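# Raise the stand's post four holes and re-pin it

## Task

The stand's post is held in one of its holes by a spring-loaded pin with a pull knob. Once the pin is pulled out, the post falls unless something supports it. Raise the post by 4 holes (roughly 15 cm) and secure it there with the pin, then release it and move the robots away. The task fails if the post falls or is brought down quickly, even while it is held. It also fails if either robot tips over or is left leaning.

## Robot and tools

Robots: r1 and r2 are identical Hello Robot Stretch 4 units. Each has an omni-wheel base, a lift on a mast about 1.6 m tall, an arm that telescopes forward, a wrist with yaw, pitch and roll, a two-finger gripper, and four cameras: head, head_left, head_right and wrist. The base rim reaches at most 0.23 m from the base origin. If the robots press against each other hard the run fails. Once two bases touch, even a few more millimetres of driving counts as a hard press. No state line reports robot-to-robot contact, so check the images, lidar_m or wrist_depth_mm. Objects touching a robot do not count. The same base command can move the two robots by different amounts, up to about 3 cm per metre.

Frames: each robot reports in its own frames. The base frame has its origin on the floor under the base centre, with x forward, y left and z up. hand_pose is given in this frame: it is the point between the fingers, 0.015 m behind the tips, and it can be slightly off. The odometry frame is the base frame as it was at the scene's start. base_odometry counts wheel turns only, so slipping shows up as travel. Heading runs from -3.142 to 3.142, positive to the left.

execute_actions: "actions" is a list holding one action, or nothing at all; an empty list just returns the state and images. The action is an object keyed by "r1" and/or "r2". Each robot entry can hold:
- "base": exactly one relative move from where the base last reported itself. translate_m is metres straight ahead (negative is backward), -2 to 2. strafe_m is metres sideways (positive is left), -2 to 2. rotate_rad is a turn on the spot in radians (positive is counter-clockwise seen from above), -3.2 to 3.2.
- "joints": absolute targets by name. lift_m 0 to 1.2 m. arm_m 0 to 0.55 m extension. wrist_yaw_rad -1.134 to 4.276 (0 points forward, positive turns left, 3.14 is folded back, above 3.4 the arm may block it). wrist_pitch_rad -1.117 to 4.259 (0 is level, 1.57 points down). wrist_roll_rad -1.117 to 4.259 (0 keeps the fingers level, positive turns clockwise seen from behind). gripper_m 0 to 0.08, the gap between the fingers. A joint target outside its range is clipped and the result notes this. Any other bad value or key rejects the whole call, and nothing moves.
- "pace": "slow", "default", "fast" or "max". For the base these give up to 0.1, 0.3, 0.4 or 0.6 m/s and 1, 2, 3 or 4 rad/s. With lift_m above 0.2 the speeds are capped lower, down to 0.3 m/s and 1 rad/s at full height.
- "contact_limits": {"arm_m": x}, where x runs from 0 (stops at the lightest touch) to 0.75 (hardest push). The default is 0.5.
- "end_of_arm": "enable_torque", sent on its own. It turns a wrist or gripper motor that shut itself off back on, and the motor holds where it is.
All motions in one action start together and may finish at different times. A robot or joint left out of an action may keep driving toward its earlier target. No action runs longer than 15 s. "cameras" lists the camera names to return, such as r1_head_camera or r2_wrist_camera. Null, omitted or ["all"] returns every camera, and [] returns none.

wait: seconds from 0 to 10. Nothing new is commanded. It returns the state and images.
zoom_image: camera (one of the eight names) and region [x0, y0, x1, y1] in pixels of that camera's latest full image, at most 504 by 504. It gives a closer view.
finished_scene: scene is the current scene's number. Calling it ends the scene for good, and the goal must still hold at that point.

Result lines: base_status and joint_status give how each commanded motion ended. "done" means reached; for the base it means the wheels turned the full amount. "off_target" means it stopped short and may still be pushing. "contact_stop_at_<key>" means it hit something; that part goes slack, so a slack lift can sink under a load. "limit_stop_at_tilt" means the robot leans more than 6 degrees and lift, arm and wheels go limp. "limit_stop_at_own_body" means a self-collision guard stopped the move; tilting the gripper up while rolled tends to trigger it. "torque_fault" means a wrist or gripper motor went limp; recover it with enable_torque. If one call reports a stop, the later calls in that same reply are skipped. on_its_own covers what was not commanded, and "held at" there is a target, not a position. joint_positions gives joint readings; the done-tolerances are lift and arm ±0.004, yaw and roll ±0.02, pitch ±0.05, gripper ±0.002. turned_by_wheels and turned_by_imu give the turn since the last result; a gap above about 0.1 rad means slipping or a collision. base_tilt is in degrees, forward/right positive, with a fixed bias of up to 1.5. motor_effort is percent of maximum, positive toward higher joint values, with the peak in brackets; for wheel_0..2, positive turns the base right. lidar_m gives 12 distances in metres from the base origin, in 30-degree sectors: the 1st is ahead, then counter-clockwise (4th left, 7th behind, 10th right). "-" means nothing seen or nearer than 0.25 m. wrist_depth_mm is a 7x7 grid of depths (100 to 2000 mm) from the top left. The "pictures" line gives the order of the images.

Gripping: to squeeze, send a gap smaller than the object. After a grip, "off_target" means something is held. If the gripper effort stays more than about 50 away from 0, the motor faults and the fingers may let go. A level gripper carrying more than about 2.7 kg faults the wrist pitch motor.

Cautions: hold the post firmly before pulling the pin, and raise or lower it only slowly. Do not drive or turn with more than 1 kg in hand and arm_m above 0.2. Avoid steady hard pushes, especially with the gripper high. To unfold at the start, send lift_m 0.4 with wrist_yaw_rad 0. Finish with the pin seated, the grippers open, and both robots backed away and upright.

Each tool is called after "Request:" as name(argument=value, ...) on one line, values as JSON.

## Session

Request:
execute_actions(actions=[])

Scene clock: 0.00 s.
r1.base_odometry: x=+0.000 y=+0.000 heading=+0.000 (m, m, rad; r1's odometry frame)
r1.turned_by_wheels: +0.000 (rad since the last result)
r1.turned_by_imu: +0.000 (rad since the last result)
r1.base_tilt: forward=-0.4 right=+0.2 (deg)
r1.lidar_m: 3.25 4.18 2.50 1.08 0.81 0.77 0.83 0.67 0.65 0.72 1.01 3.46
r1.base_status: not commanded
r1.joint_positions: lift_m=+0.227 arm_m=+0.001 wrist_yaw_rad=+3.088 wrist_pitch_rad=+0.017 wrist_roll_rad=+0.000 gripper_m=+0.040
r1.joint_status: not commanded
r1.motor_effort: lift_m=+19 arm_m=+0 wrist_yaw_rad=-1 wrist_pitch_rad=-9 wrist_roll_rad=+2 gripper_m=+0 wheel_0=+0 wheel_1=+0 wheel_2=+0 (%)
r1.hand_pose: x=-0.0356 y=+0.0987 z=+0.4011 quat_wxyz=(+0.027, -0.009, +0.000, +1.000) (m; r1's base frame)
r1.wrist_depth_mm: 132 135 1060 931 831 750 691 / - 135 1042 931 831 750 683 / 108 136 264 931 820 750 691 / 132 144 1025 931 842 750 683 / 741 917 1060 946 831 750 691 / 741 904 1008 931 809 750 699 / 715 - 138 904 104 723 683
r2.base_odometry: x=+0.000 y=+0.000 heading=+0.000 (m, m, rad; r2's odometry frame)
r2.turned_by_wheels: +0.000 (rad since the last result)
r2.turned_by_imu: +0.000 (rad since the last result)
r2.base_tilt: forward=+0.0 right=+0.6 (deg)
r2.lidar_m: 3.81 3.61 1.38 0.97 0.92 0.95 1.14 1.08 1.11 1.49 3.65 5.44
r2.base_status: not commanded
r2.joint_positions: lift_m=+0.239 arm_m=+0.002 wrist_yaw_rad=+3.063 wrist_pitch_rad=+0.020 wrist_roll_rad=-0.018 gripper_m=+0.040
r2.joint_status: not commanded
r2.motor_effort: lift_m=+22 arm_m=-1 wrist_yaw_rad=-1 wrist_pitch_rad=-7 wrist_roll_rad=+2 gripper_m=-1 wheel_0=+0 wheel_1=+0 wheel_2=+0 (%)
r2.hand_pose: x=-0.0322 y=+0.1039 z=+0.4130 quat_wxyz=(+0.039, -0.010, -0.009, +0.999) (m; r2's base frame)
r2.wrist_depth_mm: - 141 1336 1464 1182 946 798 / - 137 1336 1464 1182 946 798 / 108 142 254 1499 1182 946 809 / 139 155 1366 1499 1205 946 820 / 1042 1182 1336 1499 1205 960 809 / 1042 1160 150 1430 143 931 820 / 1008 - - - - - 798
pictures: r1_head_camera, r1_head_left_camera, r1_head_right_camera, r1_wrist_camera, r2_head_camera, r2_head_left_camera, r2_head_right_camera, r2_wrist_camera
Images, in order (width x height): r1_head_camera 420x560, r1_head_left_camera 420x672, r1_head_right_camera 420x672, r1_wrist_camera 616x392, r2_head_camera 420x560, r2_head_left_camera 420x672, r2_head_right_camera 420x672, r2_wrist_camera 616x392.

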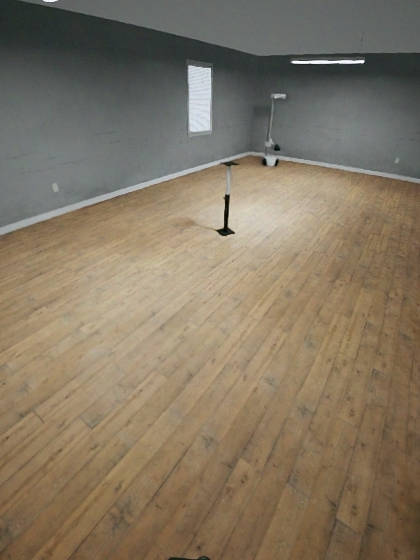

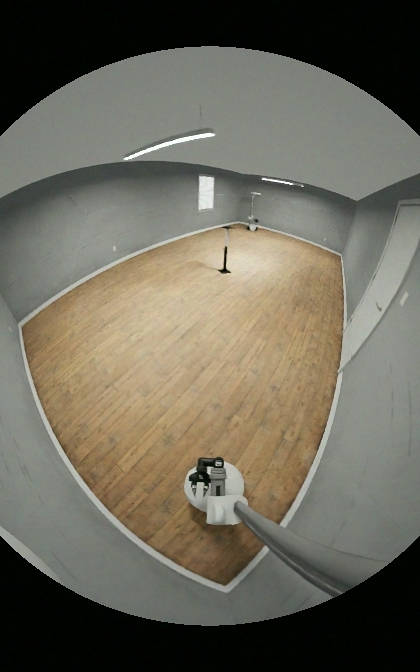

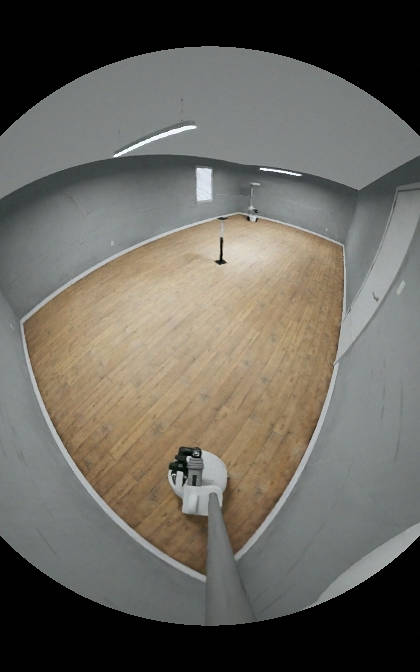

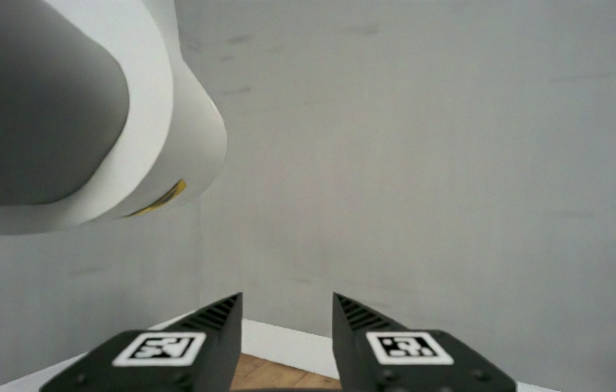

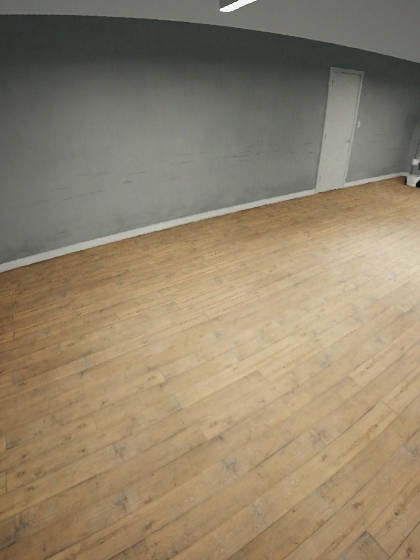

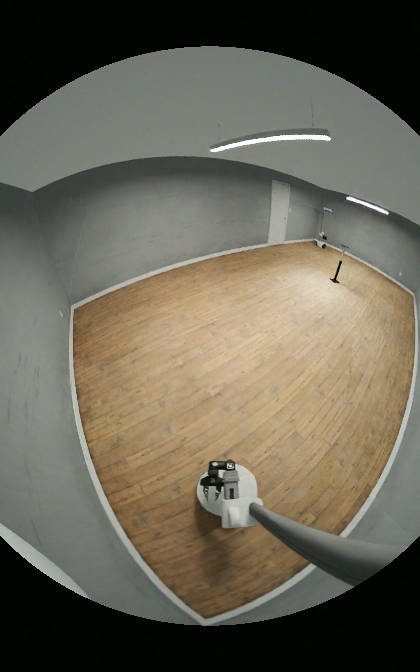

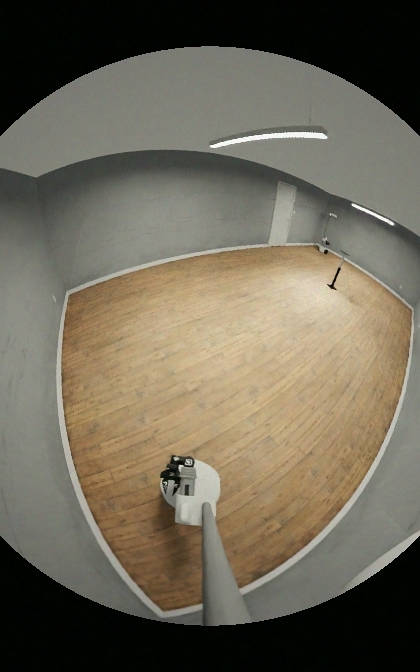

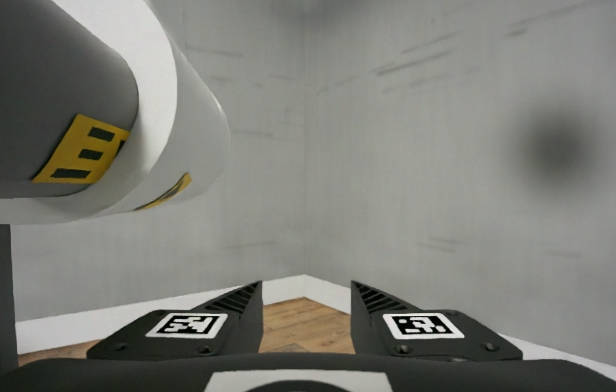

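Request:
zoom_image(camera="r1_head_camera", region=[190, 150, 270, 250])

Request:
zoom_image(camera="r2_head_left_camera", region=[310, 230, 370, 300])

Region (190, 150, 270, 250) of r1_head_camera's 420x560 image, scaled by 5.040, with more detail than that image has; it fills the left 403 columns of this view, and the rest is white.

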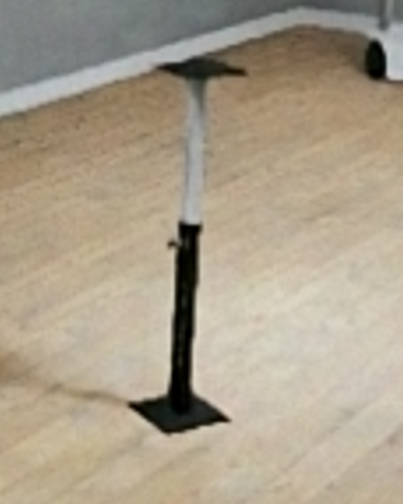

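Region (310, 230, 370, 300) of r2_head_left_camera's 420x672 image, scaled by 7.200, with more detail than that image has; it fills the left 432 columns of this view, and the rest is white.

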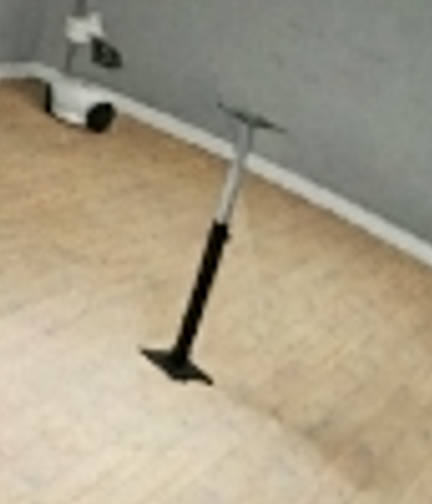

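Request:
execute_actions(actions=[{"r1":{"base":{"translate_m":2.0},"joints":{"lift_m":0.4,"wrist_yaw_rad":0,"gripper_m":0.08},"pace":"max"},"r2":{"base":{"rotate_rad":-0.82},"joints":{"lift_m":0.4,"wrist_yaw_rad":0,"gripper_m":0.08},"pace":"fast"}}], cameras=["r1_head_camera","r1_wrist_camera","r2_head_camera","r2_wrist_camera"])

Scene clock: 5.20 s.
r1.base_odometry: x=+2.000 y=+0.000 heading=+0.000 (m, m, rad; r1's odometry frame)
r1.turned_by_wheels: +0.000 (rad since the last result)
r1.turned_by_imu: +0.004 (rad since the last result)
r1.base_tilt: forward=-0.5 right=+0.3 (deg)
r1.lidar_m: 1.24 3.03 2.95 3.12 2.51 2.44 2.38 1.82 1.72 1.86 2.72 5.48
r1.base_status: done
r1.joint_positions: lift_m=+0.400 arm_m=+0.001 wrist_yaw_rad=+0.000 wrist_pitch_rad=+0.017 wrist_roll_rad=+0.000 gripper_m=+0.080
r1.joint_status: all done
r1.motor_effort: lift_m=+20(22) arm_m=+0(0) wrist_yaw_rad=-1(7) wrist_pitch_rad=-9(10) wrist_roll_rad=+2(1) gripper_m=+1(1) wheel_0=-1(13) wheel_1=+0(8) wheel_2=+2(17) (%)
r1.hand_pose: x=+0.3847 y=-0.0873 z=+0.5744 quat_wxyz=(+1.000, +0.000, +0.009, +0.000) (m; r1's base frame)
r1.wrist_depth_mm: - - - - - - - / - - - - - - - / - - - - - - - / - - - - - - - / - - - - - - - / 1808 1863 1708 1661 1708 1921 - / - 114 1205 1229 136 - 1430
r2.base_odometry: x=+0.000 y=+0.000 heading=-0.820 (m, m, rad; r2's odometry frame)
r2.turned_by_wheels: -0.820 (rad since the last result)
r2.turned_by_imu: -0.809 (rad since the last result)
r2.base_tilt: forward=+0.0 right=+0.6 (deg)
r2.lidar_m: 4.28 4.44 3.66 2.25 1.14 0.92 0.92 1.05 1.09 1.08 1.22 1.91
r2.base_status: done
r2.joint_positions: lift_m=+0.400 arm_m=+0.002 wrist_yaw_rad=+0.001 wrist_pitch_rad=+0.020 wrist_roll_rad=-0.018 gripper_m=+0.080
r2.joint_status: all done
r2.motor_effort: lift_m=+26(28) arm_m=-1(1) wrist_yaw_rad=-2(9) wrist_pitch_rad=-7(7) wrist_roll_rad=+1(2) gripper_m=+0(4) wheel_0=+3(10) wheel_1=+0(12) wheel_2=+1(11) (%)
r2.hand_pose: x=+0.3856 y=-0.0873 z=+0.5736 quat_wxyz=(+1.000, -0.009, +0.010, +0.000) (m; r2's base frame)
r2.wrist_depth_mm: - - - - - - - / - - - - - - - / - - - - - - - / - - - - - - - / - - - - - - - / 1808 1863 1576 1921 165 1808 1756 / - - 1366 - 1397 - -
pictures: r1_head_camera, r1_wrist_camera, r2_head_camera, r2_wrist_camera
Images, in order (width x height): r1_head_camera 420x560, r1_wrist_camera 616x392, r2_head_camera 420x560, r2_wrist_camera 616x392.

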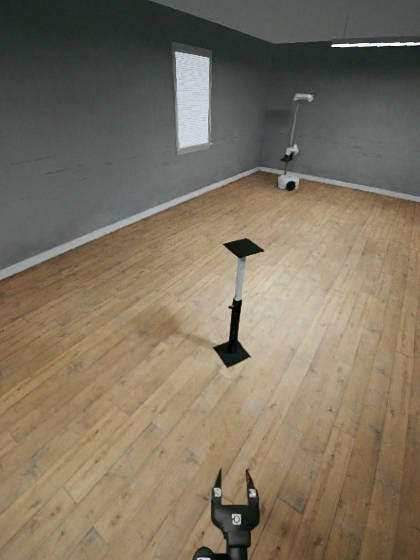

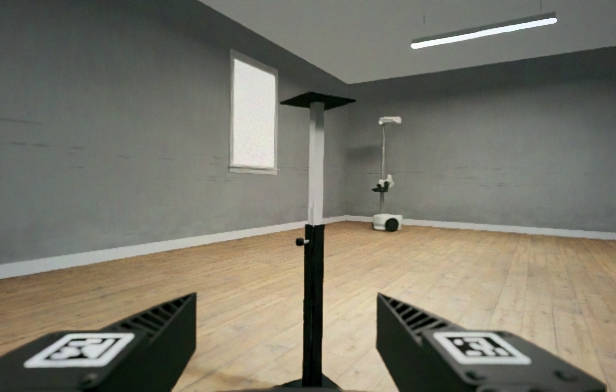

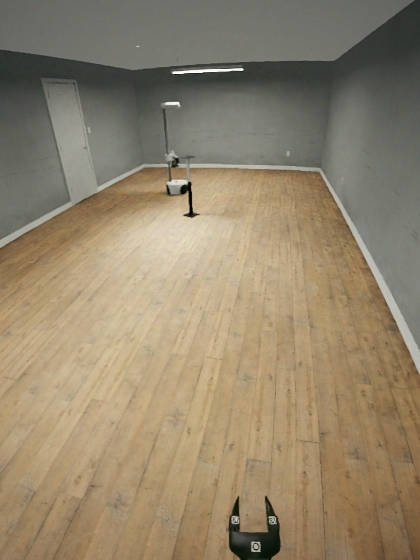

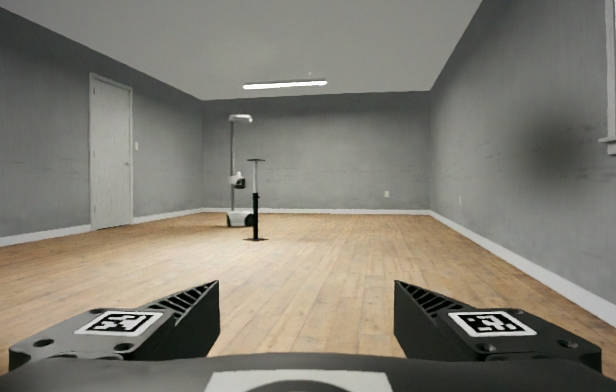

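Request:
zoom_image(camera="r1_wrist_camera", region=[260, 80, 380, 280])

Request:
zoom_image(camera="r1_head_camera", region=[190, 230, 290, 380])

Region (260, 80, 380, 280) of r1_wrist_camera's 616x392 image, scaled by 2.520; it fills the left 302 columns of this view, and the rest is white.

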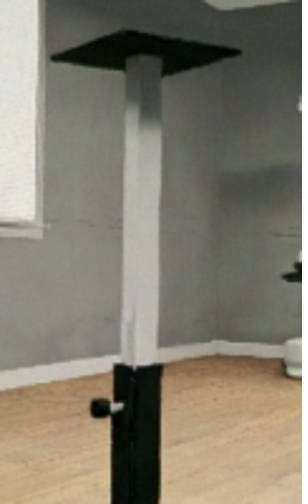

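Region (190, 230, 290, 380) of r1_head_camera's 420x560 image, scaled by 3.360, with more detail than that image has.

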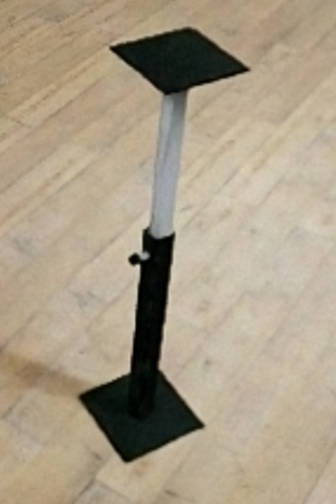

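Request:
execute_actions(actions=[{"r1":{"base":{"rotate_rad":-1.10},"joints":{"lift_m":0.28},"pace":"fast"},"r2":{"base":{"rotate_rad":0.23},"joints":{"lift_m":0.3},"pace":"fast"}}], cameras=[])

Request:
execute_actions(actions=[{"r1":{"base":{"strafe_m":1.2},"pace":"fast"},"r2":{"base":{"translate_m":2.0},"pace":"max"}}], cameras=["r1_head_camera","r1_wrist_camera","r2_head_camera","r2_wrist_camera"])

Scene clock: 7.90 s.
r1.base_odometry: x=+2.000 y=+0.000 heading=-1.099 (m, m, rad; r1's odometry frame)
r1.turned_by_wheels: -1.100 (rad since the last result)
r1.turned_by_imu: -1.090 (rad since the last result)
r1.base_tilt: forward=-0.3 right=+0.2 (deg)
r1.lidar_m: 2.58 6.28 1.22 3.06 2.97 3.08 2.53 2.44 2.50 1.85 1.72 1.85
r1.base_status: done
r1.joint_positions: lift_m=+0.280 arm_m=+0.001 wrist_yaw_rad=+0.000 wrist_pitch_rad=+0.017 wrist_roll_rad=+0.000 gripper_m=+0.080
r1.joint_status: all done
r1.motor_effort: lift_m=+16(19) arm_m=+0(0) wrist_yaw_rad=+0(1) wrist_pitch_rad=-8(9) wrist_roll_rad=+2(2) gripper_m=+1(1) wheel_0=+2(9) wheel_1=+2(10) wheel_2=+1(10) (%)
r1.hand_pose: x=+0.3847 y=-0.0874 z=+0.4548 quat_wxyz=(+1.000, +0.000, +0.009, +0.000) (m; r1's base frame)
r1.wrist_depth_mm: - - - - - 1618 1397 / - - - - - 1708 1366 / - - - - - 1708 1366 / - - - - - 1661 1397 / - - - - - 1756 1366 / 1464 1464 1397 1499 1397 1576 1366 / - 115 960 1025 136 - 1160
r2.base_odometry: x=+0.000 y=+0.000 heading=-0.590 (m, m, rad; r2's odometry frame)
r2.turned_by_wheels: +0.229 (rad since the last result)
r2.turned_by_imu: +0.227 (rad since the last result)
r2.base_tilt: forward=+0.0 right=+0.6 (deg)
r2.lidar_m: 5.45 3.92 3.60 1.54 1.01 0.92 0.95 1.19 1.08 1.09 1.41 2.98
r2.base_status: done
r2.joint_positions: lift_m=+0.300 arm_m=+0.002 wrist_yaw_rad=+0.000 wrist_pitch_rad=+0.020 wrist_roll_rad=-0.018 gripper_m=+0.080
r2.joint_status: all done
r2.motor_effort: lift_m=+17(22) arm_m=-1(1) wrist_yaw_rad=-2(3) wrist_pitch_rad=-6(7) wrist_roll_rad=+0(1) gripper_m=+1(1) wheel_0=-4(11) wheel_1=-1(10) wheel_2=-2(15) (%)
r2.hand_pose: x=+0.3856 y=-0.0874 z=+0.4744 quat_wxyz=(+1.000, -0.009, +0.010, +0.000) (m; r2's base frame)
r2.wrist_depth_mm: - - - - - - - / - - - - - - - / - - - - - - - / - - - - - - - / - - - - - - - / 1537 1537 1336 1576 165 1537 1537 / - - 1160 - 1160 - -
pictures: none
No camera images: the call's "cameras" was empty. Leave "cameras" out to get every camera's image.

Scene clock: 12.90 s.
r1.base_odometry: x=+3.069 y=+0.545 heading=-1.100 (m, m, rad; r1's odometry frame)
r1.turned_by_wheels: +0.000 (rad since the last result)
r1.turned_by_imu: -0.004 (rad since the last result)
r1.base_tilt: forward=-0.5 right=+0.3 (deg)
r1.lidar_m: 0.64 2.55 2.66 2.00 1.91 2.00 2.79 3.02 3.17 2.92 2.82 2.93
r1.base_status: done
r1.joint_positions: lift_m=+0.280 arm_m=+0.001 wrist_yaw_rad=+0.000 wrist_pitch_rad=+0.017 wrist_roll_rad=+0.000 gripper_m=+0.080
r1.joint_status: not commanded
r1.motor_effort: lift_m=+16(16) arm_m=+0(0) wrist_yaw_rad=-1(1) wrist_pitch_rad=-9(10) wrist_roll_rad=+2(3) gripper_m=+1(0) wheel_0=+0(13) wheel_1=-1(14) wheel_2=+1(2) (%)
r1.hand_pose: x=+0.3847 y=-0.0874 z=+0.4547 quat_wxyz=(+1.000, +0.000, +0.009, +0.000) (m; r1's base frame)
r1.wrist_depth_mm: - - - - - - - / - - - - - - - / - - - - - - - / - - - - - - - / - - - - - - - / 1430 1464 1366 1308 1430 1576 1576 / - 115 976 976 136 - 1160
r2.base_odometry: x=+1.662 y=-1.113 heading=-0.590 (m, m, rad; r2's odometry frame)
r2.turned_by_wheels: +0.000 (rad since the last result)
r2.turned_by_imu: -0.003 (rad since the last result)
r2.base_tilt: forward=+0.0 right=+0.6 (deg)
r2.lidar_m: 2.28 3.07 2.85 2.87 2.97 2.77 2.78 2.04 1.83 1.90 2.40 2.61
r2.base_status: done
r2.joint_positions: lift_m=+0.300 arm_m=+0.002 wrist_yaw_rad=+0.000 wrist_pitch_rad=+0.020 wrist_roll_rad=-0.018 gripper_m=+0.080
r2.joint_status: not commanded
r2.motor_effort: lift_m=+18(18) arm_m=-1(1) wrist_yaw_rad=-2(2) wrist_pitch_rad=-6(7) wrist_roll_rad=+1(0) gripper_m=+1(1) wheel_0=+1(8) wheel_1=-1(8) wheel_2=+2(14) (%)
r2.hand_pose: x=+0.3856 y=-0.0874 z=+0.4743 quat_wxyz=(+1.000, -0.009, +0.010, +0.000) (m; r2's base frame)
r2.wrist_depth_mm: - - - - - - - / - - - - - - - / - - - - - - - / - - - - - - - / - - - - - - - / 1537 1537 1336 1576 165 1537 1537 / - - 1160 - 1138 - -
pictures: r1_head_camera, r1_wrist_camera, r2_head_camera, r2_wrist_camera
Images, in order (width x height): r1_head_camera 420x560, r1_wrist_camera 616x392, r2_head_camera 420x560, r2_wrist_camera 616x392.

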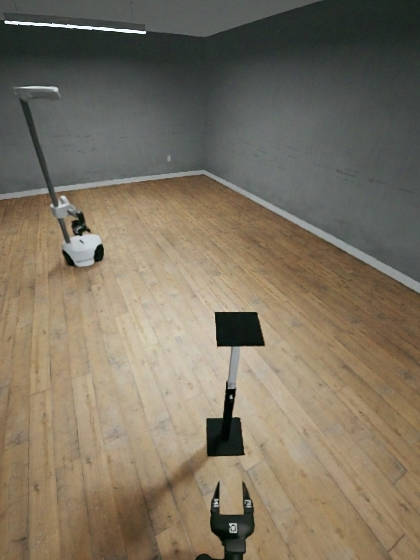

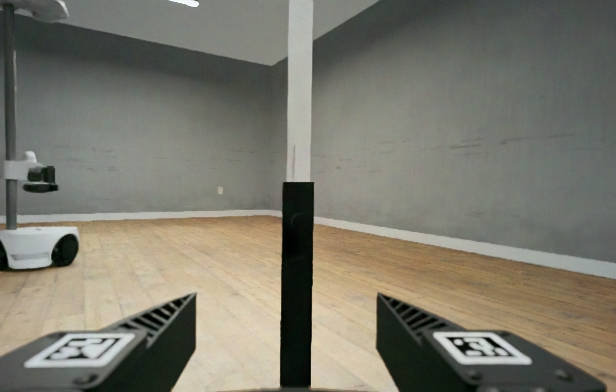

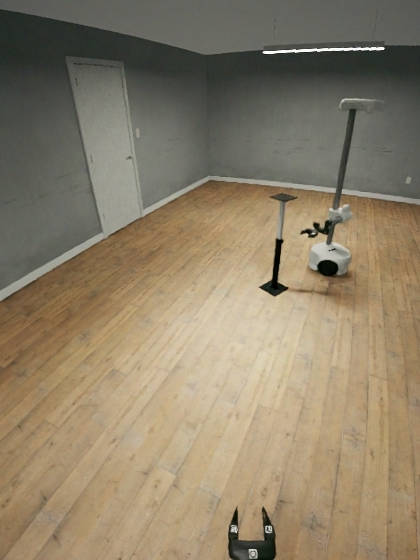

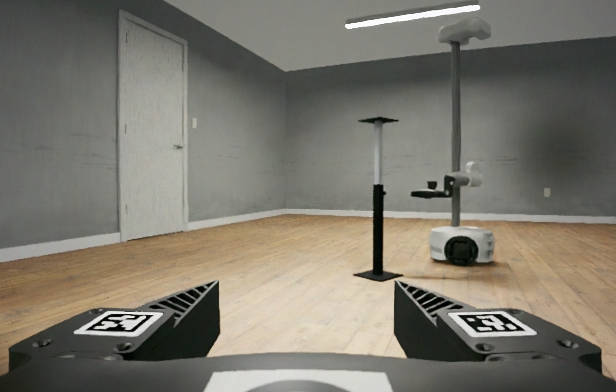

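Request:
execute_actions(actions=[{"r1":{"base":{"translate_m":0.12},"joints":{"arm_m":0.03}},"r2":{"base":{"translate_m":1.95},"pace":"max"}}], cameras=["r1_wrist_camera"])

Request:
execute_actions(actions=[{"r2":{"base":{"rotate_rad":-0.9},"joints":{"lift_m":0.5},"pace":"fast"}}], cameras=["r1_head_camera","r1_wrist_camera","r2_head_camera","r2_wrist_camera"])

Scene clock: 18.13 s.
r1.base_odometry: x=+3.124 y=+0.439 heading=-1.099 (m, m, rad; r1's odometry frame)
r1.turned_by_wheels: +0.000 (rad since the last result)
r1.turned_by_imu: +0.000 (rad since the last result)
r1.base_tilt: forward=-0.5 right=+0.3 (deg)
r1.lidar_m: 0.51 5.58 2.75 2.04 1.96 2.04 2.86 3.12 3.28 2.86 2.75 0.55
r1.base_status: done
r1.joint_positions: lift_m=+0.280 arm_m=+0.029 wrist_yaw_rad=+0.000 wrist_pitch_rad=+0.017 wrist_roll_rad=+0.000 gripper_m=+0.080
r1.joint_status: all done
r1.motor_effort: lift_m=+16(16) arm_m=+8(9) wrist_yaw_rad=+2(0) wrist_pitch_rad=-8(8) wrist_roll_rad=+3(1) gripper_m=+1(1) wheel_0=+3(5) wheel_1=+1(7) wheel_2=-1(10) (%)
r1.hand_pose: x=+0.4122 y=-0.0874 z=+0.4547 quat_wxyz=(+1.000, +0.000, +0.009, +0.000) (m; r1's base frame)
r1.wrist_depth_mm: - - - - - - - / - - - - - - - / - - - 946 - - - / - - - 334 732 - - / - - - 334 - - - / 1464 1430 878 336 878 1537 1537 / - 114 798 338 137 - 1160
r2.base_odometry: x=+3.283 y=-2.197 heading=-0.590 (m, m, rad; r2's odometry frame)
r2.turned_by_wheels: +0.000 (rad since the last result)
r2.turned_by_imu: -0.003 (rad since the last result)
r2.base_tilt: forward=+0.0 right=+0.6 (deg)
r2.lidar_m: 3.46 2.23 2.08 2.11 2.66 4.56 - 2.86 2.61 2.64 0.48 0.50
r2.base_status: done
r2.joint_positions: lift_m=+0.300 arm_m=+0.002 wrist_yaw_rad=+0.000 wrist_pitch_rad=+0.020 wrist_roll_rad=-0.018 gripper_m=+0.080
r2.joint_status: not commanded
r2.motor_effort: lift_m=+18(19) arm_m=-1(1) wrist_yaw_rad=-1(0) wrist_pitch_rad=-6(7) wrist_roll_rad=+1(2) gripper_m=+0(0) wheel_0=+2(11) wheel_1=+1(8) wheel_2=+0(18) (%)
r2.hand_pose: x=+0.3856 y=-0.0874 z=+0.4743 quat_wxyz=(+1.000, -0.009, +0.010, +0.000) (m; r2's base frame)
r2.wrist_depth_mm: 1983 - - - - - - / 1983 - - - - - - / - - - - - - - / - - - - - - - / - - - - - - - / 1499 1576 1336 1618 165 1499 1499 / - - 1138 - 1160 - -
pictures: r1_wrist_camera
Images, in order (width x height): r1_wrist_camera 616x392.

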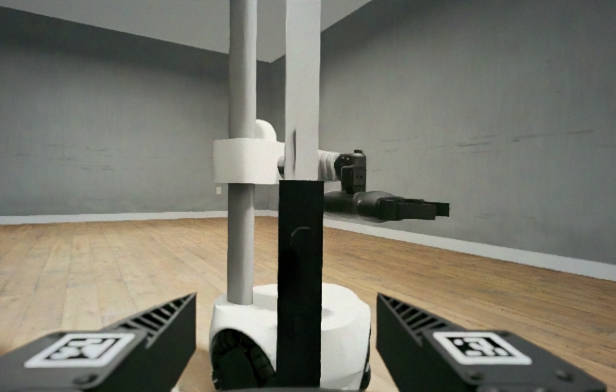

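Scene clock: 19.67 s.
r1.base_odometry: x=+3.124 y=+0.439 heading=-1.099 (m, m, rad; r1's odometry frame)
r1.turned_by_wheels: +0.000 (rad since the last result)
r1.turned_by_imu: +0.000 (rad since the last result)
r1.base_tilt: forward=-0.5 right=+0.3 (deg)
r1.lidar_m: 0.52 5.60 2.76 2.05 1.97 2.06 2.86 3.14 3.28 2.88 2.74 0.55
r1.base_status: not commanded
r1.joint_positions: lift_m=+0.280 arm_m=+0.029 wrist_yaw_rad=+0.000 wrist_pitch_rad=+0.017 wrist_roll_rad=+0.000 gripper_m=+0.080
r1.joint_status: not commanded
r1.motor_effort: lift_m=+16(16) arm_m=+8(8) wrist_yaw_rad=+0(1) wrist_pitch_rad=-9(9) wrist_roll_rad=+4(1) gripper_m=+1(1) wheel_0=+3(3) wheel_1=+1(1) wheel_2=-1(1) (%)
r1.hand_pose: x=+0.4122 y=-0.0874 z=+0.4547 quat_wxyz=(+1.000, +0.000, +0.009, +0.000) (m; r1's base frame)
r1.wrist_depth_mm: - - - - - - - / - - 715 809 - - - / - - - - - - - / - - - 336 - - - / - - - 336 - - - / 1499 1464 878 338 878 1576 1618 / - 115 809 340 136 - 1160
r2.base_odometry: x=+3.283 y=-2.197 heading=-1.490 (m, m, rad; r2's odometry frame)
r2.turned_by_wheels: -0.900 (rad since the last result)
r2.turned_by_imu: -0.889 (rad since the last result)
r2.base_tilt: forward=+0.0 right=+0.5 (deg)
r2.lidar_m: 0.49 4.13 2.92 2.16 2.08 2.17 3.10 4.58 3.70 2.71 2.61 2.75
r2.base_status: done
r2.joint_positions: lift_m=+0.500 arm_m=+0.002 wrist_yaw_rad=+0.000 wrist_pitch_rad=+0.020 wrist_roll_rad=-0.018 gripper_m=+0.080
r2.joint_status: all done
r2.motor_effort: lift_m=+26(28) arm_m=-1(1) wrist_yaw_rad=+0(1) wrist_pitch_rad=-7(7) wrist_roll_rad=+2(1) gripper_m=+1(1) wheel_0=+2(8) wheel_1=+1(10) wheel_2=-2(11) (%)
r2.hand_pose: x=+0.3856 y=-0.0874 z=+0.6737 quat_wxyz=(+1.000, -0.009, +0.010, +0.000) (m; r2's base frame)
r2.wrist_depth_mm: - - 340 - - - - / - - 439 - - - - / - - - - - - - / - - - - - - - / - - - 1025 - - - / - - 359 778 165 - - / - - 359 - 1537 - -
pictures: r1_head_camera, r1_wrist_camera, r2_head_camera, r2_wrist_camera
Images, in order (width x height): r1_head_camera 420x560, r1_wrist_camera 616x392, r2_head_camera 420x560, r2_wrist_camera 616x392.

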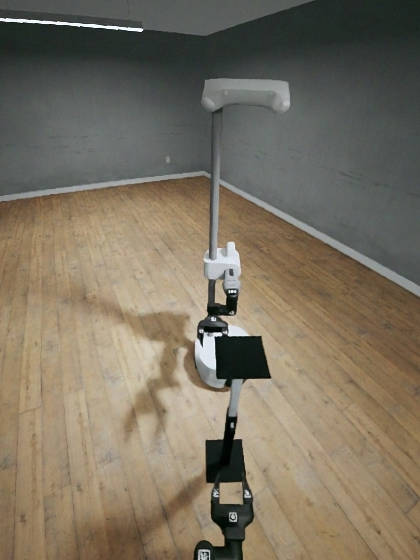

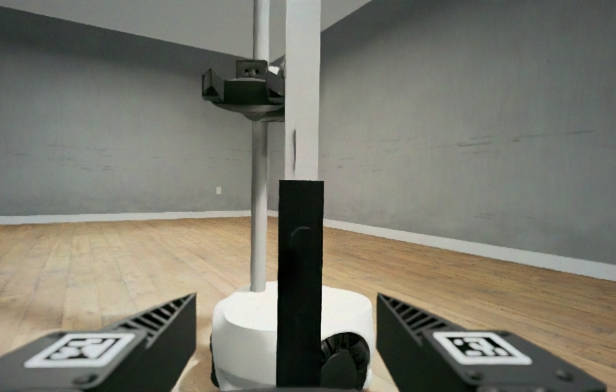

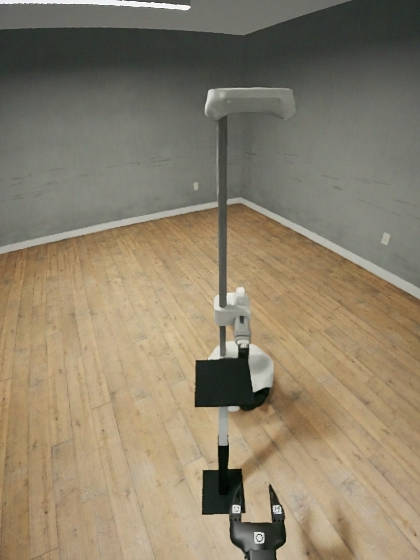

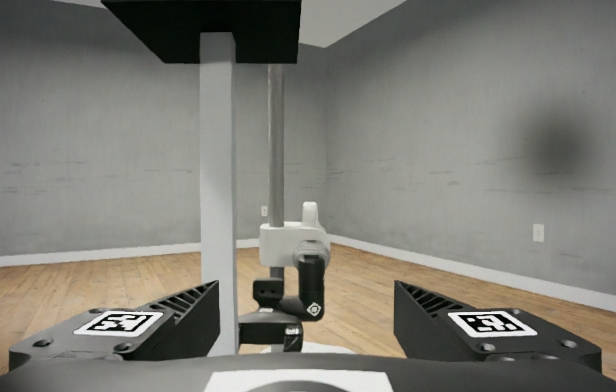

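Request:
execute_actions(actions=[{"r1":{"base":{"strafe_m":-0.012},"joints":{"lift_m":0.293,"arm_m":0.09}},"r2":{"base":{"strafe_m":0.086},"joints":{"lift_m":0.62,"arm_m":0.05}}}], cameras=["r1_head_camera","r1_wrist_camera","r2_head_camera","r2_wrist_camera"])

Scene clock: 21.50 s.
r1.base_odometry: x=+3.113 y=+0.433 heading=-1.099 (m, m, rad; r1's odometry frame)
r1.turned_by_wheels: +0.000 (rad since the last result)
r1.turned_by_imu: +0.000 (rad since the last result)
r1.base_tilt: forward=-0.5 right=+0.3 (deg)
r1.lidar_m: 0.52 5.60 2.77 2.06 1.98 2.06 2.89 3.13 3.27 2.85 2.74 0.56
r1.base_status: done
r1.joint_positions: lift_m=+0.293 arm_m=+0.089 wrist_yaw_rad=+0.000 wrist_pitch_rad=+0.017 wrist_roll_rad=+0.000 gripper_m=+0.080
r1.joint_status: all done
r1.motor_effort: lift_m=+22(24) arm_m=+8(8) wrist_yaw_rad=+1(0) wrist_pitch_rad=-8(8) wrist_roll_rad=+2(3) gripper_m=+1(0) wheel_0=+2(11) wheel_1=-2(9) wheel_2=+0(2) (%)
r1.hand_pose: x=+0.4721 y=-0.0874 z=+0.4673 quat_wxyz=(+1.000, +0.000, +0.009, +0.000) (m; r1's base frame)
r1.wrist_depth_mm: - - - 278 - - - / - - - 279 - - - / - - - - - - - / - - - 279 - - - / - - - 274 - - - / 1499 1537 1397 278 866 1537 1618 / - 115 946 278 136 - 1160
r2.base_odometry: x=+3.368 y=-2.190 heading=-1.490 (m, m, rad; r2's odometry frame)
r2.turned_by_wheels: +0.000 (rad since the last result)
r2.turned_by_imu: +0.000 (rad since the last result)
r2.base_tilt: forward=+0.0 right=+0.5 (deg)
r2.lidar_m: 0.50 4.10 2.83 2.08 2.02 2.10 2.95 4.62 3.80 2.79 2.68 0.54
r2.base_status: done
r2.joint_positions: lift_m=+0.620 arm_m=+0.049 wrist_yaw_rad=+0.000 wrist_pitch_rad=+0.020 wrist_roll_rad=-0.018 gripper_m=+0.080
r2.joint_status: all done
r2.motor_effort: lift_m=+26(28) arm_m=+4(5) wrist_yaw_rad=-3(1) wrist_pitch_rad=-7(7) wrist_roll_rad=+2(1) gripper_m=+0(1) wheel_0=-3(7) wheel_1=+2(11) wheel_2=+0(0) (%)
r2.hand_pose: x=+0.4328 y=-0.0874 z=+0.7936 quat_wxyz=(+1.000, -0.009, +0.010, +0.000) (m; r2's base frame)
r2.wrist_depth_mm: - - - - - - - / - - - - - - - / - - - 1008 - - - / - - - - - - - / - - - 1042 - - - / - - - 768 165 - - / - - 1863 - 668 - -
pictures: r1_head_camera, r1_wrist_camera, r2_head_camera, r2_wrist_camera
Images, in order (width x height): r1_head_camera 420x560, r1_wrist_camera 616x392, r2_head_camera 420x560, r2_wrist_camera 616x392.

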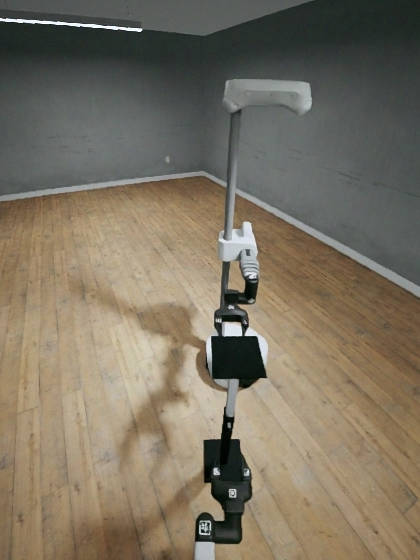

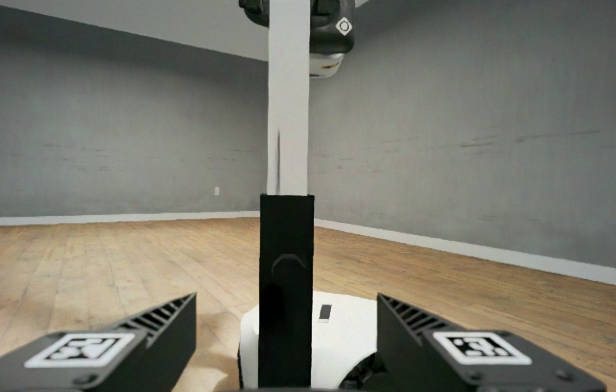

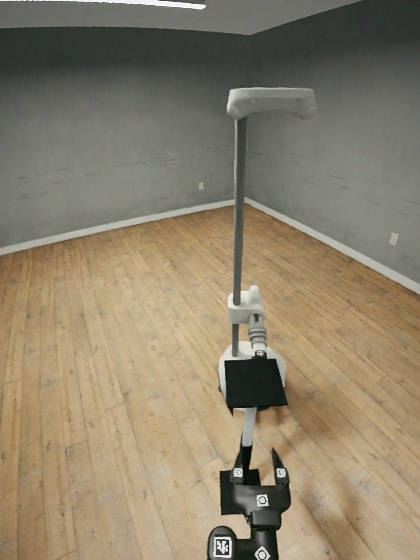

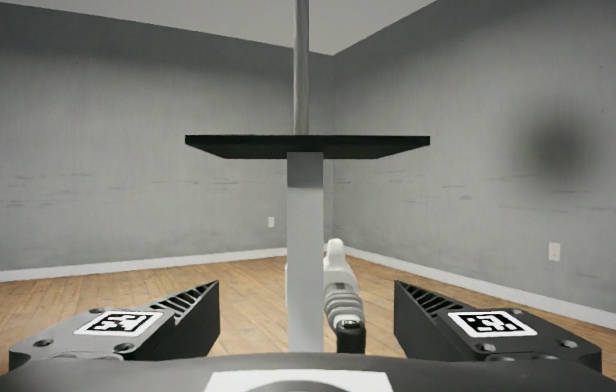

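Request:
execute_actions(actions=[{"r1":{"joints":{"arm_m":0.17,"gripper_m":0.06}},"r2":{"base":{"translate_m":0.10},"joints":{"lift_m":0.63,"arm_m":0.10}}}], cameras=["r1_head_camera","r1_wrist_camera","r2_head_camera","r2_wrist_camera"])

Scene clock: 23.33 s.
r1.base_odometry: x=+3.113 y=+0.433 heading=-1.099 (m, m, rad; r1's odometry frame)
r1.turned_by_wheels: +0.000 (rad since the last result)
r1.turned_by_imu: +0.000 (rad since the last result)
r1.base_tilt: forward=-0.4 right=+0.3 (deg)
r1.lidar_m: 0.54 5.61 2.79 2.04 1.98 2.07 2.89 3.14 3.28 2.86 2.74 0.56
r1.base_status: not commanded
r1.joint_positions: lift_m=+0.293 arm_m=+0.169 wrist_yaw_rad=+0.000 wrist_pitch_rad=+0.017 wrist_roll_rad=+0.000 gripper_m=+0.060
r1.joint_status: all done
r1.motor_effort: lift_m=+22(22) arm_m=+8(9) wrist_yaw_rad=-1(0) wrist_pitch_rad=-7(10) wrist_roll_rad=+1(2) gripper_m=-3(1) wheel_0=+2(2) wheel_1=-2(2) wheel_2=+0(0) (%)
r1.hand_pose: x=+0.5521 y=-0.0874 z=+0.4673 quat_wxyz=(+1.000, +0.000, +0.009, +0.000) (m; r1's base frame)
r1.wrist_depth_mm: - - - 199 - - - / - - - 201 - - - / - - - 201 - - - / - - - 200 - - - / - - - 196 - - - / 1499 1464 1281 193 1397 1576 1618 / 1118 - 195 198 116 - 1098
r2.base_odometry: x=+3.376 y=-2.290 heading=-1.489 (m, m, rad; r2's odometry frame)
r2.turned_by_wheels: +0.000 (rad since the last result)
r2.turned_by_imu: +0.001 (rad since the last result)
r2.base_tilt: forward=+0.0 right=+0.6 (deg)
r2.lidar_m: 0.37 4.00 2.90 2.14 2.04 2.17 3.04 4.68 3.68 2.75 2.65 0.44
r2.base_status: done
r2.joint_positions: lift_m=+0.630 arm_m=+0.099 wrist_yaw_rad=+0.000 wrist_pitch_rad=+0.020 wrist_roll_rad=-0.018 gripper_m=+0.080
r2.joint_status: all done
r2.motor_effort: lift_m=+26(27) arm_m=+4(5) wrist_yaw_rad=-1(1) wrist_pitch_rad=-7(7) wrist_roll_rad=+0(1) gripper_m=+1(1) wheel_0=+3(10) wheel_1=+2(7) wheel_2=-1(9) (%)
r2.hand_pose: x=+0.4828 y=-0.0874 z=+0.8036 quat_wxyz=(+1.000, -0.009, +0.010, +0.000) (m; r2's base frame)
r2.wrist_depth_mm: - - - - - - - / - - - - - - - / - 175 155 144 157 156 - / - - - 156 - - - / - - - 158 - - - / - - - 158 165 - - / - - 1863 - 615 - -
pictures: r1_head_camera, r1_wrist_camera, r2_head_camera, r2_wrist_camera
Images, in order (width x height): r1_head_camera 420x560, r1_wrist_camera 616x392, r2_head_camera 420x560, r2_wrist_camera 616x392.

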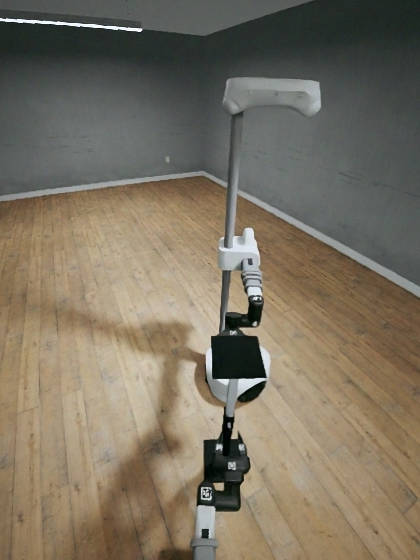

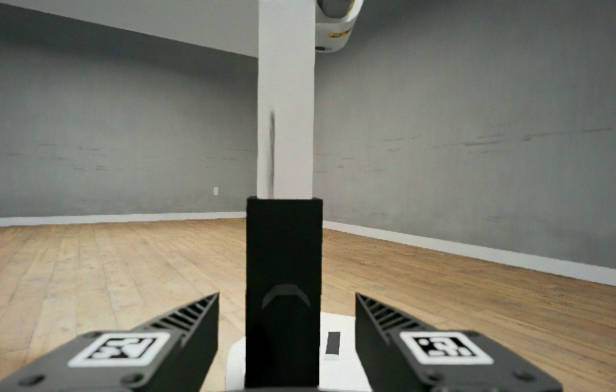

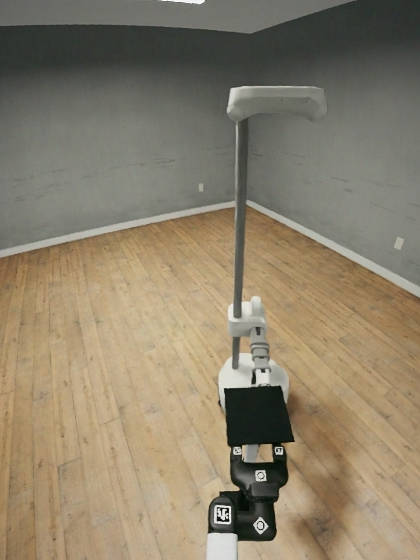

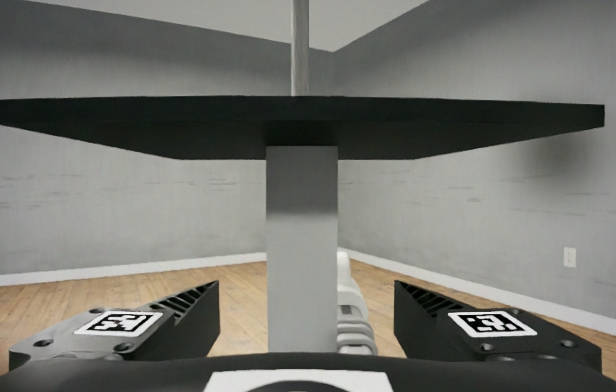

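Request:
zoom_image(camera="r1_wrist_camera", region=[190, 250, 390, 392])

Request:
zoom_image(camera="r1_head_camera", region=[190, 390, 270, 490])

Region (190, 250, 390, 392) of r1_wrist_camera's 616x392 image, scaled by 2.520; it fills the top 358 rows of this view, and the rest is white.

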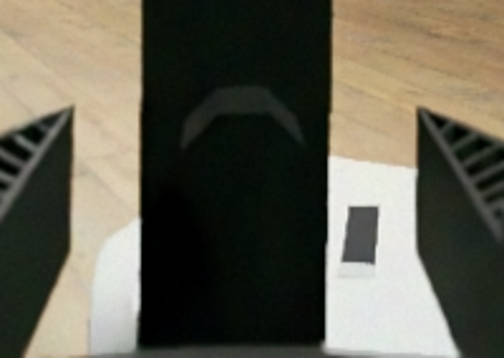

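Region (190, 390, 270, 490) of r1_head_camera's 420x560 image, scaled by 5.040, with more detail than that image has; it fills the left 403 columns of this view, and the rest is white.

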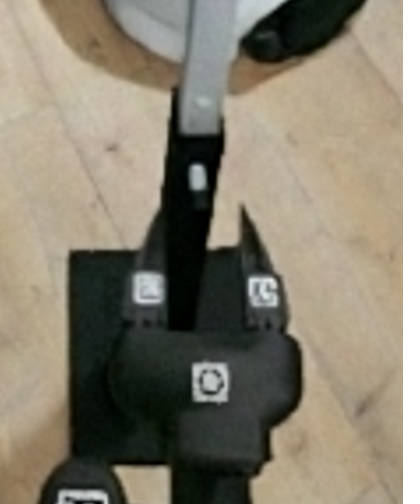

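Request:
execute_actions(actions=[{"r1":{"joints":{"arm_m":0.188,"gripper_m":0.045},"contact_limits":{"arm_m":0.2}},"r2":{"joints":{"arm_m":0.124,"gripper_m":0.05},"contact_limits":{"arm_m":0.2}}}], cameras=["r1_wrist_camera","r2_wrist_camera"])

Request:
execute_actions(actions=[{"r1":{"joints":{"gripper_m":0.0}},"r2":{"joints":{"gripper_m":0.0}}}], cameras=["r1_wrist_camera","r2_wrist_camera","r1_head_camera"])

Scene clock: 24.57 s.
r1.base_odometry: x=+3.113 y=+0.433 heading=-1.099 (m, m, rad; r1's odometry frame)
r1.turned_by_wheels: +0.000 (rad since the last result)
r1.turned_by_imu: +0.000 (rad since the last result)
r1.base_tilt: forward=-0.5 right=+0.3 (deg)
r1.lidar_m: 0.51 5.61 2.77 2.05 1.98 2.06 2.88 3.12 3.28 2.85 2.74 0.56
r1.base_status: not commanded
r1.joint_positions: lift_m=+0.293 arm_m=+0.187 wrist_yaw_rad=+0.000 wrist_pitch_rad=+0.017 wrist_roll_rad=+0.000 gripper_m=+0.045
r1.joint_status: all done
r1.motor_effort: lift_m=+22(22) arm_m=+8(8) wrist_yaw_rad=-1(0) wrist_pitch_rad=-10(9) wrist_roll_rad=+3(2) gripper_m=-2(1) wheel_0=+2(2) wheel_1=-2(2) wheel_2=+0(0) (%)
r1.contact_limits: arm_m 0.2
r1.hand_pose: x=+0.5701 y=-0.0874 z=+0.4673 quat_wxyz=(+1.000, +0.000, +0.009, +0.000) (m; r1's base frame)
r1.wrist_depth_mm: - - - 182 - - - / - - - 182 - - - / - - - 184 - - - / - - - 183 - - - / - - - 178 - - - / 1464 1499 176 176 1576 1576 1576 / 1118 - 155 179 104 1182 1098
r2.base_odometry: x=+3.376 y=-2.290 heading=-1.489 (m, m, rad; r2's odometry frame)
r2.turned_by_wheels: +0.000 (rad since the last result)
r2.turned_by_imu: +0.000 (rad since the last result)
r2.base_tilt: forward=+0.0 right=+0.6 (deg)
r2.lidar_m: 0.38 4.01 2.90 2.13 2.05 2.14 3.03 4.68 3.71 2.76 2.64 0.43
r2.base_status: not commanded
r2.joint_positions: lift_m=+0.630 arm_m=+0.123 wrist_yaw_rad=+0.000 wrist_pitch_rad=+0.020 wrist_roll_rad=-0.018 gripper_m=+0.050
r2.joint_status: all done
r2.motor_effort: lift_m=+26(26) arm_m=+4(5) wrist_yaw_rad=-1(0) wrist_pitch_rad=-7(7) wrist_roll_rad=+2(2) gripper_m=-3(2) wheel_0=+3(3) wheel_1=+2(2) wheel_2=-1(1) (%)
r2.contact_limits: arm_m 0.2
r2.hand_pose: x=+0.5067 y=-0.0874 z=+0.8036 quat_wxyz=(+1.000, -0.009, +0.010, +0.000) (m; r2's base frame)
r2.wrist_depth_mm: - - - - - - - / - - - - - - - / - 153 156 132 159 158 - / - - - 133 - - - / - - - 133 - - - / - - 151 134 144 - - / - - - - - - 1863
pictures: r1_wrist_camera, r2_wrist_camera
Images, in order (width x height): r1_wrist_camera 616x392, r2_wrist_camera 616x392.

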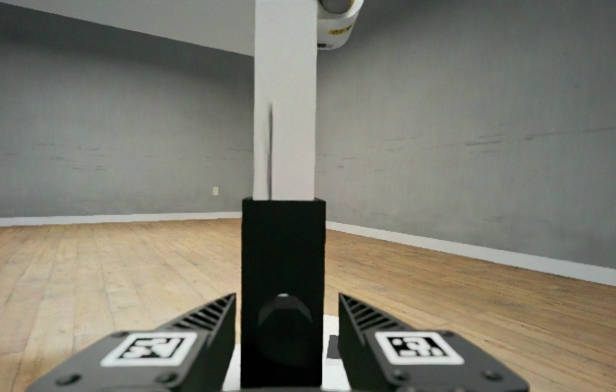

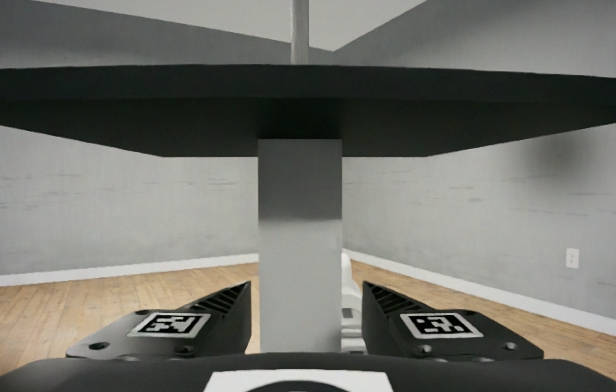

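Scene clock: 25.57 s.
r1.base_odometry: x=+3.113 y=+0.433 heading=-1.099 (m, m, rad; r1's odometry frame)
r1.turned_by_wheels: +0.000 (rad since the last result)
r1.turned_by_imu: +0.000 (rad since the last result)
r1.base_tilt: forward=-0.5 right=+0.3 (deg)
r1.lidar_m: 0.52 5.61 2.81 2.04 1.97 2.08 2.92 3.13 3.27 2.85 2.74 0.56
r1.base_status: not commanded
r1.joint_positions: lift_m=+0.293 arm_m=+0.187 wrist_yaw_rad=+0.001 wrist_pitch_rad=+0.017 wrist_roll_rad=+0.001 gripper_m=+0.018
r1.joint_status: gripper_m off_target (ended at +0.018, target +0.000)
r1.on_its_own: gripper_m is held at +0.014, not at your +0.000, by its contact guard: the fingers met something
r1.motor_effort: lift_m=+22(22) arm_m=+8(8) wrist_yaw_rad=-2(4) wrist_pitch_rad=-9(7) wrist_roll_rad=+0(2) gripper_m=-43(55) wheel_0=+2(2) wheel_1=-2(2) wheel_2=+0(0) (%)
r1.hand_pose: x=+0.5702 y=-0.0872 z=+0.4673 quat_wxyz=(+1.000, +0.001, +0.009, +0.000) (m; r1's base frame)
r1.wrist_depth_mm: - - - 182 - - - / - - - 182 - - - / - - - 184 - - - / - - - 182 - - - / - - - 177 - - - / 1537 1537 1281 144 1576 1537 1576 / 1042 1138 103 142 - 1118 1098
r2.base_odometry: x=+3.376 y=-2.290 heading=-1.489 (m, m, rad; r2's odometry frame)
r2.turned_by_wheels: +0.000 (rad since the last result)
r2.turned_by_imu: +0.000 (rad since the last result)
r2.base_tilt: forward=+0.0 right=+0.6 (deg)
r2.lidar_m: 0.41 4.00 2.91 2.13 2.05 2.17 3.04 4.69 3.66 2.74 2.64 0.45
r2.base_status: not commanded
r2.joint_positions: lift_m=+0.630 arm_m=+0.123 wrist_yaw_rad=+0.005 wrist_pitch_rad=+0.019 wrist_roll_rad=-0.017 gripper_m=+0.029
r2.joint_status: gripper_m off_target (ended at +0.029, target +0.000)
r2.on_its_own: gripper_m is held at +0.024, not at your +0.000, by its contact guard: the fingers met something
r2.motor_effort: lift_m=+26(26) arm_m=+4(4) wrist_yaw_rad=-13(15) wrist_pitch_rad=-5(7) wrist_roll_rad=-1(1) gripper_m=-40(51) wheel_0=+3(3) wheel_1=+2(2) wheel_2=-1(1) (%)
r2.hand_pose: x=+0.5071 y=-0.0864 z=+0.8037 quat_wxyz=(+1.000, -0.009, +0.010, +0.002) (m; r2's base frame)
r2.wrist_depth_mm: - - - - - - - / - - - - - - - / - 153 156 132 160 158 - / - - - 132 - - - / - - - 133 - - - / - - 147 134 146 - - / 1921 - - - - - 1808
pictures: r1_head_camera, r1_wrist_camera, r2_wrist_camera
Images, in order (width x height): r1_head_camera 420x560, r1_wrist_camera 616x392, r2_wrist_camera 616x392.

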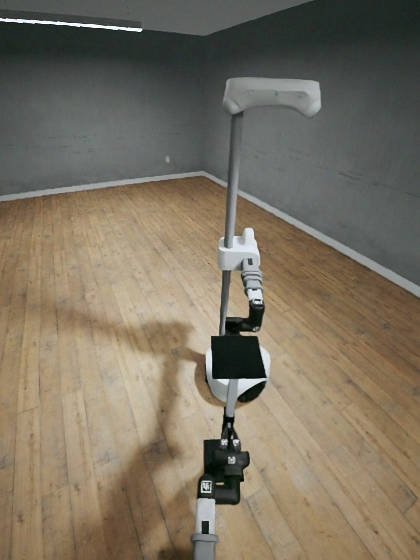

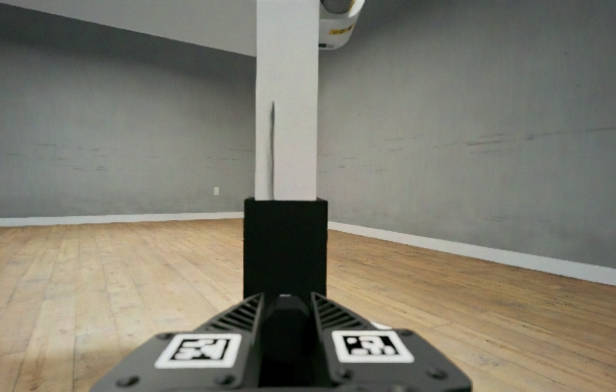

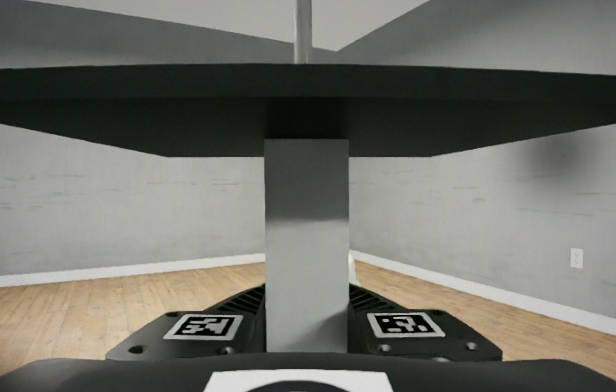

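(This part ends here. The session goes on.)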